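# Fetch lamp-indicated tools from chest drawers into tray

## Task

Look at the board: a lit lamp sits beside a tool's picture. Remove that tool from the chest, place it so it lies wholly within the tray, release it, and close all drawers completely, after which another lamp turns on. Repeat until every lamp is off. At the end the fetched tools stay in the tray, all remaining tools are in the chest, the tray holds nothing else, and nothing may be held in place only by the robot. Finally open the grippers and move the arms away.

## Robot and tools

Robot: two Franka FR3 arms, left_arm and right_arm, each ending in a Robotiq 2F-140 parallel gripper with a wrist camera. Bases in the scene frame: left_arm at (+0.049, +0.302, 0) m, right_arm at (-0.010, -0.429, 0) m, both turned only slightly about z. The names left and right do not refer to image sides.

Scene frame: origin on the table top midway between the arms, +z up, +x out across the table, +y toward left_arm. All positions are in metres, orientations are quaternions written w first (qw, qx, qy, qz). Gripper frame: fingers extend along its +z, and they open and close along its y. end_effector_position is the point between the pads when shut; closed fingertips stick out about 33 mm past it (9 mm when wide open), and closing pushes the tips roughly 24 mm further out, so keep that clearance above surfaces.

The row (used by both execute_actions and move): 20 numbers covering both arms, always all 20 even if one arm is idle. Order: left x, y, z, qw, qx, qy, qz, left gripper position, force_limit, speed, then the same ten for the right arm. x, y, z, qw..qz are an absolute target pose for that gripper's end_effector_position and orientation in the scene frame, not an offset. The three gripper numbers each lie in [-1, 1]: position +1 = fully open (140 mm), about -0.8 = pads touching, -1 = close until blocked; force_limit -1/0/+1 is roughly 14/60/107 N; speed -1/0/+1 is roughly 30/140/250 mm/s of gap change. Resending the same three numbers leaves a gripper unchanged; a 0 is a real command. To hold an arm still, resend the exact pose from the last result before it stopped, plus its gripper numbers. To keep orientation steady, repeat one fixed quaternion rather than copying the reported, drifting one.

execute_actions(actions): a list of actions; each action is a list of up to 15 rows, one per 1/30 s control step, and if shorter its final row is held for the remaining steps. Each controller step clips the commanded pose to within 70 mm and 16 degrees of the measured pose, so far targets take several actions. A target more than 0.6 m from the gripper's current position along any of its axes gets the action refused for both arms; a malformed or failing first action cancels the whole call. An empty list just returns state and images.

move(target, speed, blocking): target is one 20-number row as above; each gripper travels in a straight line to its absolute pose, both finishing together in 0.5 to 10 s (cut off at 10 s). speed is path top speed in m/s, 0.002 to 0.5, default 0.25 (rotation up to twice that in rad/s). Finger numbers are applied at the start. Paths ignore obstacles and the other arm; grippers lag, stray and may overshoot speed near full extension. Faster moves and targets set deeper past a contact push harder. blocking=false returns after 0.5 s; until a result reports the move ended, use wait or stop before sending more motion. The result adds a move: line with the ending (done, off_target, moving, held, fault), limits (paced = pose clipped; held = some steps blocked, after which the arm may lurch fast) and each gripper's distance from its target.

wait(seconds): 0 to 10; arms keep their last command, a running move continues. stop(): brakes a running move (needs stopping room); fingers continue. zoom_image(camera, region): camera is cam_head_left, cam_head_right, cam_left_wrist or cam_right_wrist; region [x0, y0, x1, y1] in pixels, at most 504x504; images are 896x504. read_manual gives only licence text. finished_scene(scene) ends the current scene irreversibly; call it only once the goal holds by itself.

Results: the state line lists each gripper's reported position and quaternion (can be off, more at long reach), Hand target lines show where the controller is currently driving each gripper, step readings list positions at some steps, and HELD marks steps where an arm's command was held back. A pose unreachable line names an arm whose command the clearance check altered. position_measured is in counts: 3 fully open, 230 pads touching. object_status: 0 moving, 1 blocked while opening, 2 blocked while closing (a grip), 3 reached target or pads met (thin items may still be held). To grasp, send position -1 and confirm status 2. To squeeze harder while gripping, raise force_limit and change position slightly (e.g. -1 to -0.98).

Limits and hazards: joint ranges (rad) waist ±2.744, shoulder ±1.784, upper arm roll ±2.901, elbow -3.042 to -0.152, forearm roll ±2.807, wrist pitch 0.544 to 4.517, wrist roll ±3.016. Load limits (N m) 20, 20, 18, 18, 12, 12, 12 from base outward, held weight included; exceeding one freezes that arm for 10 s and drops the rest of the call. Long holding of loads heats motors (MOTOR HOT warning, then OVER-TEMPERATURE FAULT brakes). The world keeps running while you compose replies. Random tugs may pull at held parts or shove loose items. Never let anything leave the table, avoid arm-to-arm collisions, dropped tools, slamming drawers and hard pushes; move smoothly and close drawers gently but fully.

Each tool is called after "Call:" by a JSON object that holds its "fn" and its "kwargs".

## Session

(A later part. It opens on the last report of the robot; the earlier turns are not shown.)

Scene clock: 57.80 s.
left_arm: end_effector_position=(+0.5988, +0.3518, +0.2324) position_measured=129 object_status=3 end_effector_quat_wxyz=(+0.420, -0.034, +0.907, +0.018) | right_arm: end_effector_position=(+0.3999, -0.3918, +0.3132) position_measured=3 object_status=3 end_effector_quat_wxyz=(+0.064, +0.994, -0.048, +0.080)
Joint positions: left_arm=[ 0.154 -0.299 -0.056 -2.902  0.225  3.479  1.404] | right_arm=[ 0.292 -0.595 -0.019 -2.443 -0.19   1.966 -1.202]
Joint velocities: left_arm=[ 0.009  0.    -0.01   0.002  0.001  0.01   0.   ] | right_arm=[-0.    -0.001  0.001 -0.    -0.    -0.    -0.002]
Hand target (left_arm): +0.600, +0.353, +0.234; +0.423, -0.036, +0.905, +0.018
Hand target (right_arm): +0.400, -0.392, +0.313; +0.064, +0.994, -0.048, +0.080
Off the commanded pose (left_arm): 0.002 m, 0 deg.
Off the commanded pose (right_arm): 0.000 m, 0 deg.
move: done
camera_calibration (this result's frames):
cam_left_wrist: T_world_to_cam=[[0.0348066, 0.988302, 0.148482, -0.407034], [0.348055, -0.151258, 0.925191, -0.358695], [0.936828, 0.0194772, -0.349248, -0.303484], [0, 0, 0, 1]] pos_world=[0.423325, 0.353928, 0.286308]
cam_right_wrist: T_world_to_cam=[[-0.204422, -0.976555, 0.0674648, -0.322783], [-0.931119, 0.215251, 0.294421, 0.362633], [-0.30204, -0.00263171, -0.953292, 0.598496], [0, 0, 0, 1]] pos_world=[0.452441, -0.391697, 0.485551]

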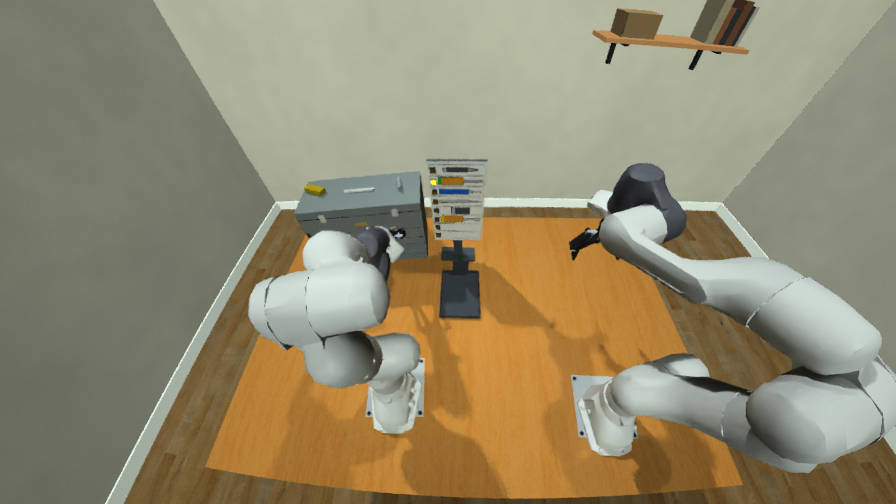

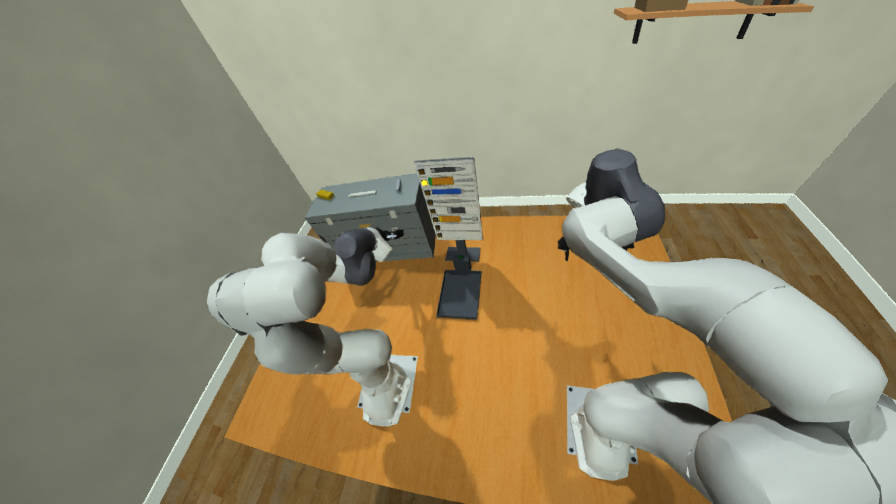

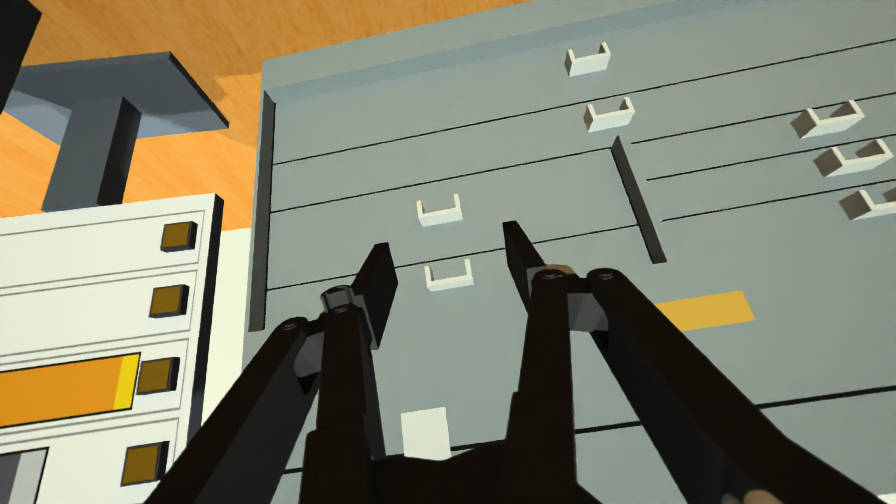

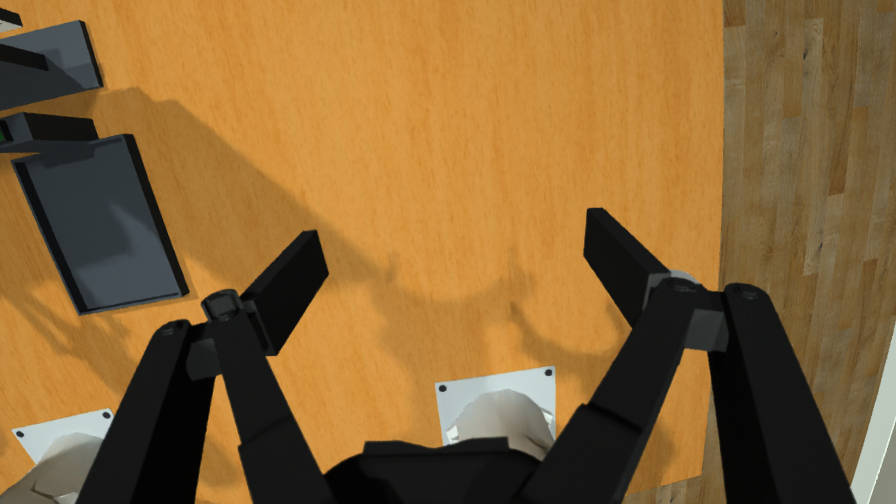

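Call:
{"fn": "move", "kwargs": {"target": [0.60,0.353,0.233,0.423,-0.036,0.906,0.017,-1,1,0, 0.40,-0.392,0.313,0.064,0.994,-0.048,0.080,1,0,0]}}

Call:
{"fn": "move", "kwargs": {"target": [0.44,0.338,0.238,0.26,-0.039,0.965,0.010,-1,1,0, 0.40,-0.392,0.313,0.064,0.994,-0.048,0.080,1,0,0], "speed": 0.06}}

Call:
{"fn": "zoom_image", "kwargs": {"camera": "cam_head_right", "region": [280, 170, 480, 300]}}

Scene clock: 58.67 s.
left_arm: end_effector_position=(+0.5983, +0.3541, +0.2310) position_measured=235 object_status=3 end_effector_quat_wxyz=(+0.420, -0.036, +0.907, +0.018) | right_arm: end_effector_position=(+0.3999, -0.3918, +0.3132) position_measured=3 object_status=3 end_effector_quat_wxyz=(+0.064, +0.994, -0.048, +0.080)
Joint positions: left_arm=[ 0.156 -0.296 -0.053 -2.902  0.225  3.481  1.404] | right_arm=[ 0.292 -0.595 -0.019 -2.443 -0.19   1.966 -1.202]
Joint velocities: left_arm=[-0.001  0.001 -0.002 -0.001 -0.001  0.001 -0.   ] | right_arm=[-0.001 -0.002  0.    -0.    -0.001  0.     0.   ]
Hand target (left_arm): +0.600, +0.353, +0.233; +0.423, -0.036, +0.905, +0.017
Hand target (right_arm): +0.400, -0.392, +0.313; +0.064, +0.994, -0.048, +0.080
Off the commanded pose (left_arm): 0.003 m, 0 deg.
Off the commanded pose (right_arm): 0.000 m, 0 deg.
move: done
camera_calibration (this result's frames):
cam_left_wrist: T_world_to_cam=[[0.0303559, 0.98872, 0.14667, -0.406217], [0.349922, -0.147964, 0.925019, -0.359149], [0.936287, 0.0232433, -0.350467, -0.304225], [0, 0, 0, 1]] pos_world=[0.422847, 0.355565, 0.285179]
cam_right_wrist: T_world_to_cam=[[-0.204421, -0.976555, 0.0674649, -0.322783], [-0.93112, 0.21525, 0.294421, 0.362633], [-0.30204, -0.00263195, -0.953292, 0.598496], [0, 0, 0, 1]] pos_world=[0.452441, -0.391697, 0.485551]

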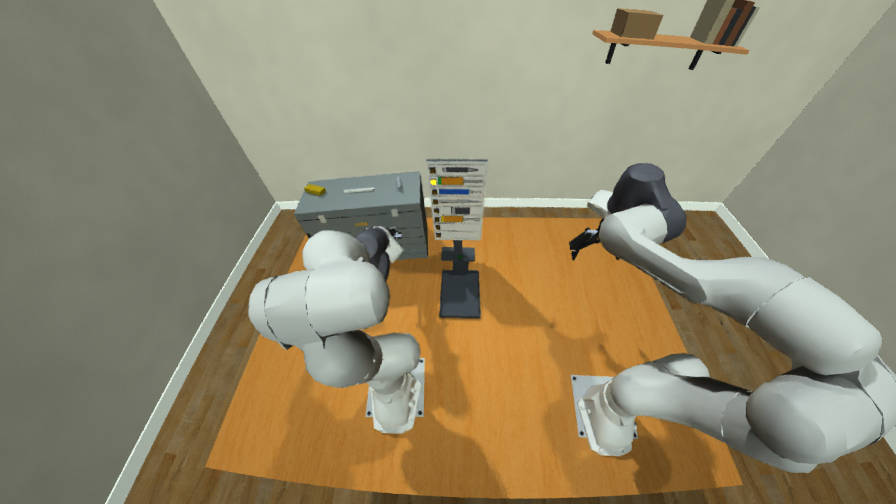

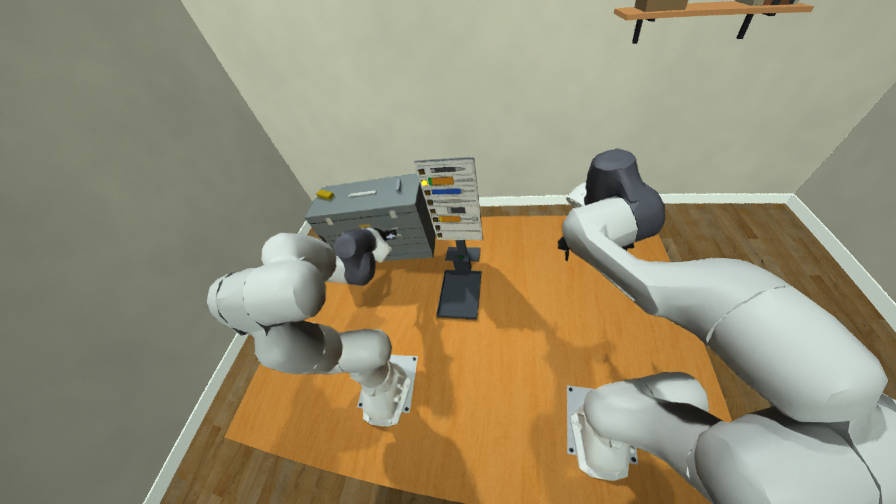

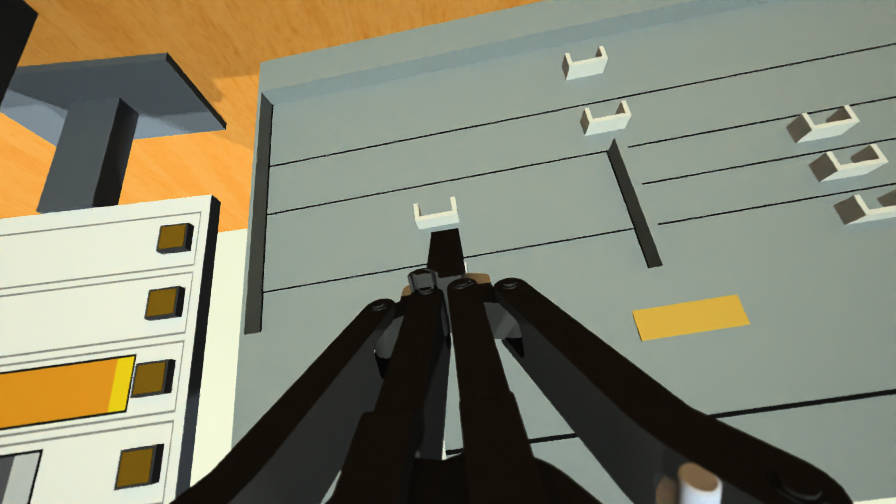

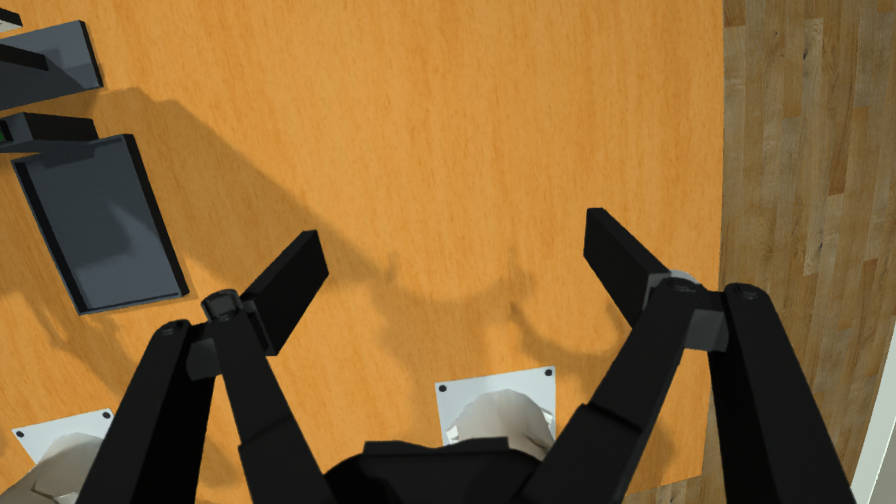

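Scene clock: 62.13 s.
left_arm: end_effector_position=(+0.4435, +0.3404, +0.2367) position_measured=235 object_status=3 end_effector_quat_wxyz=(+0.262, -0.039, +0.964, +0.009) | right_arm: end_effector_position=(+0.3999, -0.3918, +0.3132) position_measured=3 object_status=3 end_effector_quat_wxyz=(+0.064, +0.994, -0.048, +0.080)
Joint positions: left_arm=[-0.089 -0.993  0.182 -3.044  0.251  2.58   1.427] | right_arm=[ 0.292 -0.595 -0.019 -2.443 -0.19   1.966 -1.202]
Joint velocities: left_arm=[-0.012 -0.005  0.016 -0.001  0.025 -0.016 -0.006] | right_arm=[-0.    -0.001  0.002 -0.001  0.    -0.001  0.   ]
Hand target (left_arm): +0.442, +0.340, +0.235; +0.259, -0.040, +0.965, +0.010
Hand target (right_arm): +0.400, -0.392, +0.313; +0.064, +0.994, -0.048, +0.080
Off the commanded pose (left_arm): 0.004 m, 0 deg.
Off the commanded pose (right_arm): 0.000 m, 0 deg.
joint sent to its limit (left arm) — the command would take joint 4 (elbow) past its lower limit, so that joint was sent only as far as its limit.
move: off_target (left_arm)
camera_calibration (this result's frames):
cam_left_wrist: T_world_to_cam=[[0.0726015, 0.992591, 0.0974308, -0.397193], [0.635967, -0.121325, 0.762119, -0.409618], [0.768293, 0.00663174, -0.640064, -0.00827518], [0, 0, 0, 1]] pos_world=[0.295698, 0.344608, 0.34558]
cam_right_wrist: T_world_to_cam=[[-0.204422, -0.976555, 0.0674649, -0.322783], [-0.931119, 0.215251, 0.294421, 0.362633], [-0.30204, -0.00263177, -0.953292, 0.598496], [0, 0, 0, 1]] pos_world=[0.452441, -0.391697, 0.485551]

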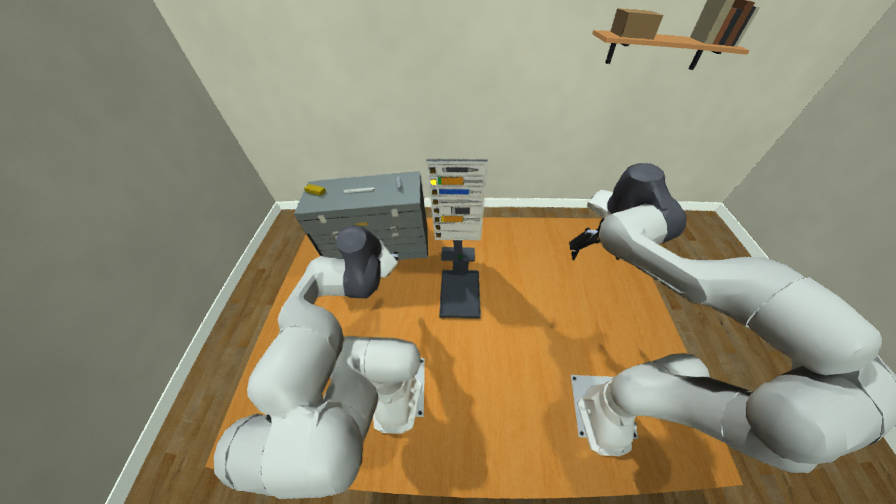

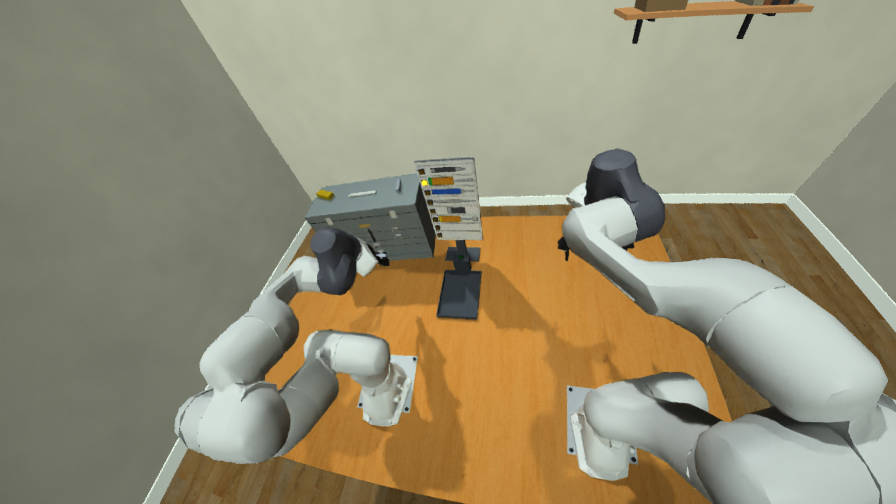

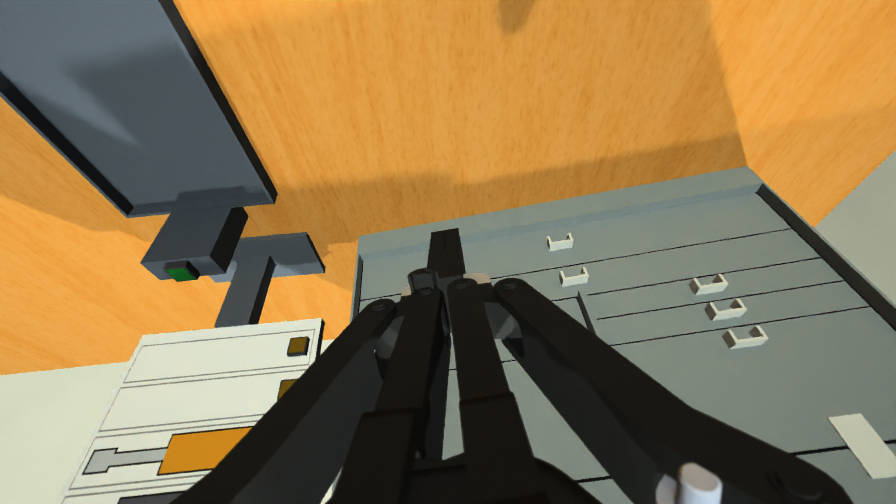

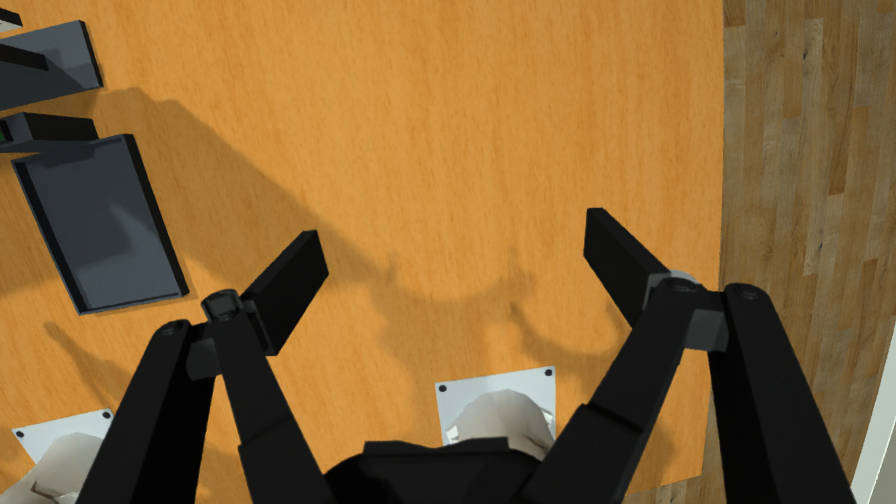

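Region (280, 170, 480, 300) of cam_head_right's 896x504 image, scaled by 2.520, with more detail than that image has; it fills the top 328 rows of this view, and the rest is white.

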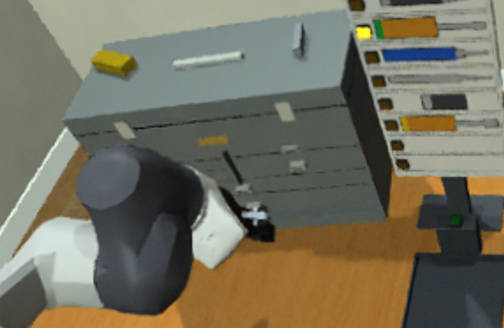

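Call:
{"fn": "move", "kwargs": {"target": [0.57,0.353,0.275,0.423,-0.036,0.906,0.017,0,1,0, 0.40,-0.392,0.313,0.064,0.994,-0.048,0.080,1,0,0]}}

Call:
{"fn": "move", "kwargs": {"target": [0.62,0.353,0.238,0.423,-0.036,0.906,0.017,0,1,0, 0.40,-0.392,0.313,0.064,0.994,-0.048,0.080,1,0,0], "speed": 0.05}}

Call:
{"fn": "move", "kwargs": {"target": [0.62,0.353,0.238,0.423,-0.036,0.906,0.017,-1,1,0, 0.40,-0.392,0.313,0.064,0.994,-0.048,0.080,1,0,0]}}

Scene clock: 64.07 s.
left_arm: end_effector_position=(+0.5668, +0.3499, +0.2759) position_measured=129 object_status=3 end_effector_quat_wxyz=(+0.420, -0.030, +0.907, +0.018) | right_arm: end_effector_position=(+0.3999, -0.3918, +0.3132) position_measured=3 object_status=3 end_effector_quat_wxyz=(+0.064, +0.994, -0.048, +0.080)
Joint positions: left_arm=[ 0.026 -0.557  0.103 -2.96   0.322  3.275  1.368] | right_arm=[ 0.292 -0.595 -0.019 -2.443 -0.19   1.966 -1.202]
Joint velocities: left_arm=[ 0.003  0.001 -0.004  0.001 -0.005  0.012 -0.006] | right_arm=[ 0.    -0.001  0.    -0.     0.001 -0.    -0.001]
Hand target (left_arm): +0.568, +0.351, +0.278; +0.423, -0.035, +0.906, +0.016
Hand target (right_arm): +0.400, -0.392, +0.313; +0.064, +0.994, -0.048, +0.080
Off the commanded pose (left_arm): 0.005 m, 1 deg.
Off the commanded pose (right_arm): 0.000 m, 0 deg.
move: off_target (left_arm)
camera_calibration (this result's frames):
cam_left_wrist: T_world_to_cam=[[0.0424678, 0.987536, 0.151557, -0.415414], [0.347078, -0.156829, 0.924631, -0.385449], [0.936874, 0.0133352, -0.349412, -0.256042], [0, 0, 0, 1]] pos_world=[0.391302, 0.353201, 0.329893]
cam_right_wrist: T_world_to_cam=[[-0.204422, -0.976555, 0.0674648, -0.322783], [-0.931119, 0.215251, 0.294421, 0.362633], [-0.30204, -0.00263169, -0.953292, 0.598496], [0, 0, 0, 1]] pos_world=[0.452441, -0.391697, 0.485551]

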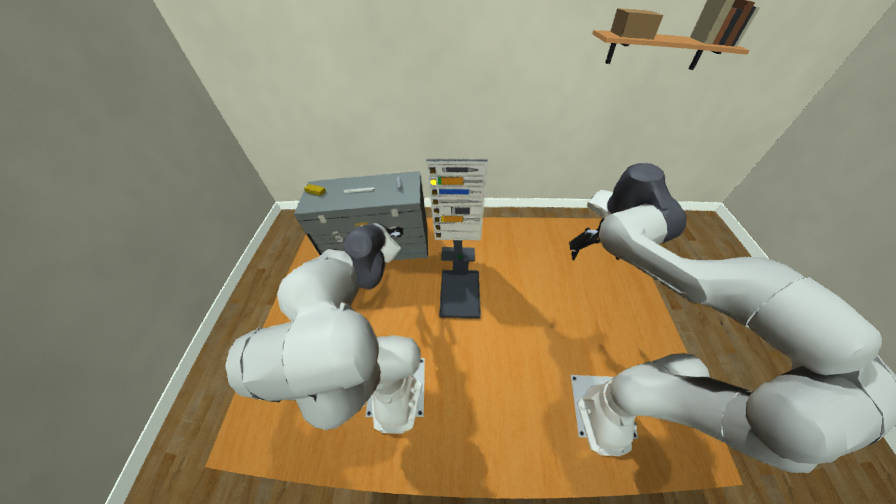

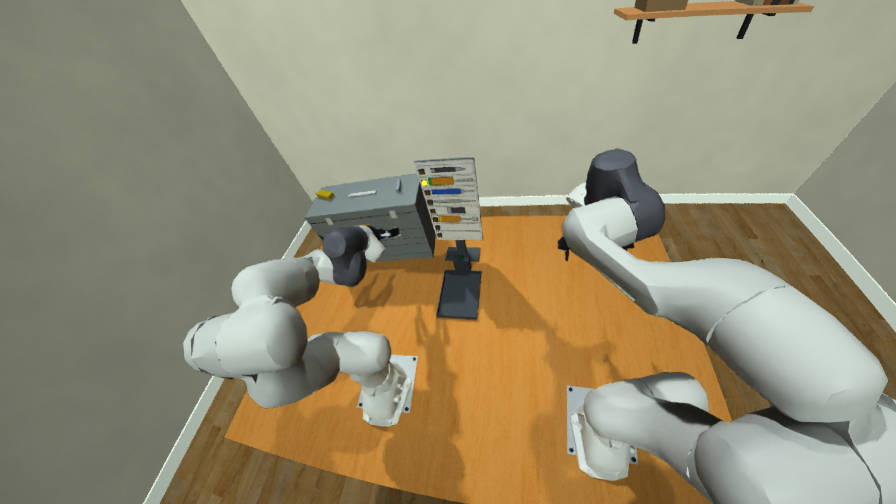

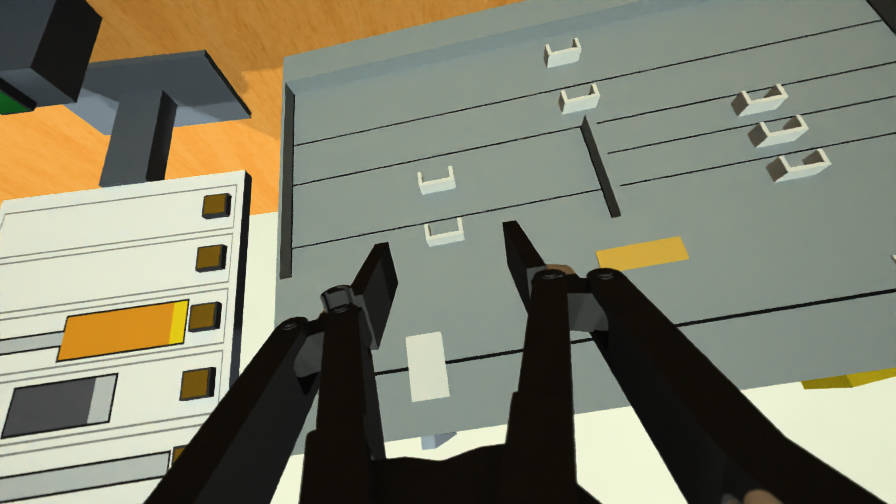

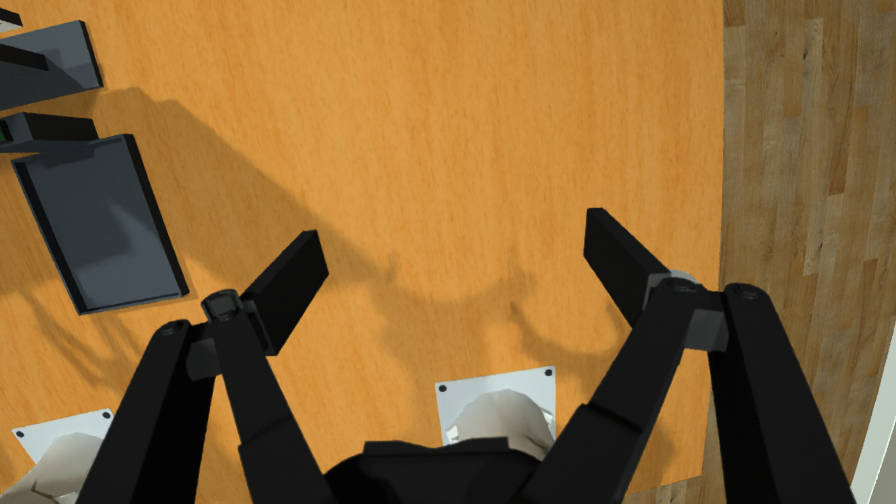

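Scene clock: 75.23 s.
left_arm: end_effector_position=(+0.5994, +0.3512, +0.2438) position_measured=129 object_status=3 end_effector_quat_wxyz=(+0.416, -0.033, +0.909, +0.018) | right_arm: end_effector_position=(+0.3999, -0.3918, +0.3132) position_measured=3 object_status=3 end_effector_quat_wxyz=(+0.064, +0.994, -0.048, +0.080)
Joint positions: left_arm=[ 0.136 -0.339 -0.026 -2.885  0.285  3.414  1.357] | right_arm=[ 0.292 -0.595 -0.019 -2.443 -0.19   1.966 -1.202]
Joint velocities: left_arm=[ 0.001 -0.002 -0.     0.001 -0.001  0.    -0.001] | right_arm=[ 0.     0.    -0.002 -0.001  0.001  0.001  0.   ]
Hand target (left_arm): +0.600, +0.351, +0.246; +0.418, -0.033, +0.907, +0.019
Hand target (right_arm): +0.400, -0.392, +0.313; +0.064, +0.994, -0.048, +0.080
Off the commanded pose (left_arm): 0.021 m, 1 deg.
Off the commanded pose (right_arm): 0.000 m, 0 deg.
TORQUE FAULT: the external load on joint 2 (shoulder) of the left arm reached its load limit, and that arm stopped for 10 seconds. That time counts as 19 of the actions that you can send in this scene. A torque fault stops only its own arm. That arm's remaining commands of this call were not run. That arm's gripper holds where it stopped, with its grip as last carried out, and that arm accepts commands again: back off and push less far. That arm stops again, at the same cost, whenever a joint's load reaches its limit.
move: fault (left_arm)
camera_calibration (this result's frames):
cam_left_wrist: T_world_to_cam=[[0.0365102, 0.988145, 0.149118, -0.409284], [0.357072, -0.152267, 0.921582, -0.373687], [0.933363, 0.0195989, -0.358399, -0.295751], [0, 0, 0, 1]] pos_world=[0.42442, 0.353329, 0.299418]
cam_right_wrist: T_world_to_cam=[[-0.204422, -0.976555, 0.0674648, -0.322783], [-0.931119, 0.215251, 0.294421, 0.362633], [-0.30204, -0.00263173, -0.953292, 0.598496], [0, 0, 0, 1]] pos_world=[0.452441, -0.391697, 0.485551]

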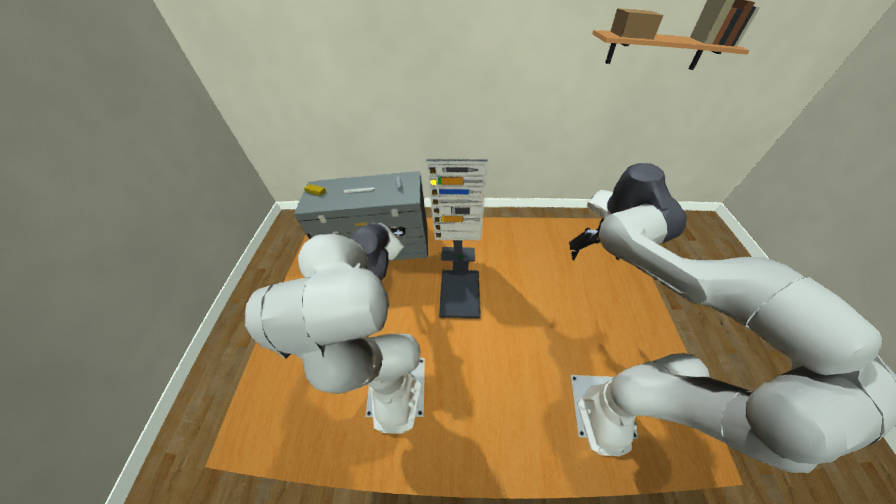

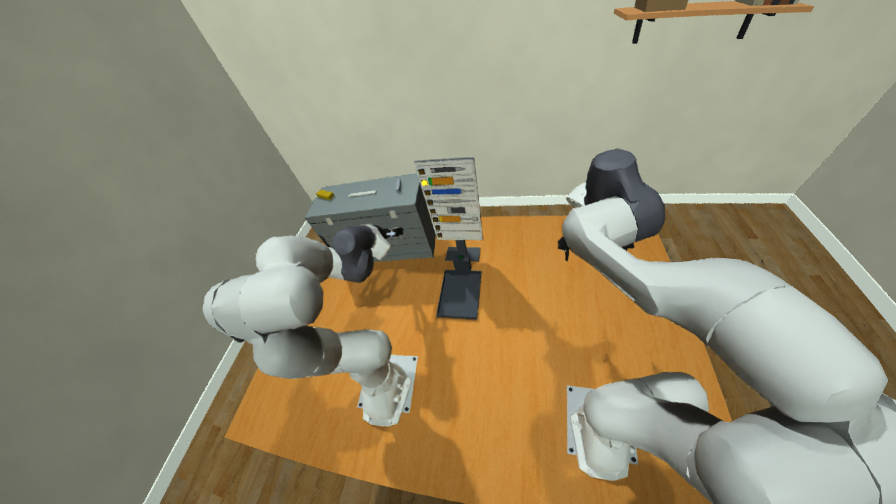

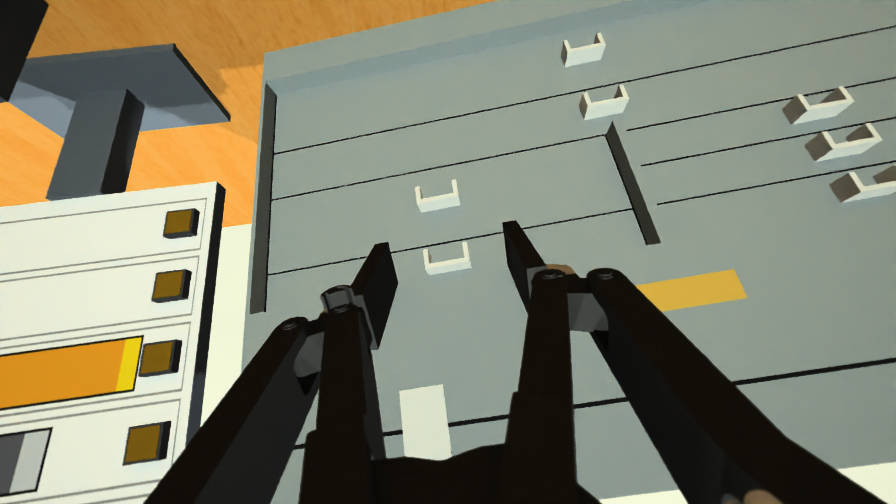

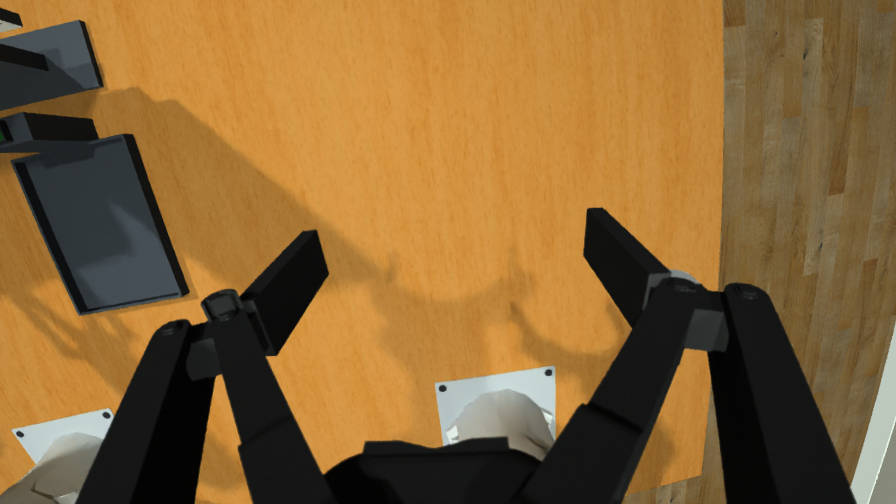

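not run: a fault stop came before this call.


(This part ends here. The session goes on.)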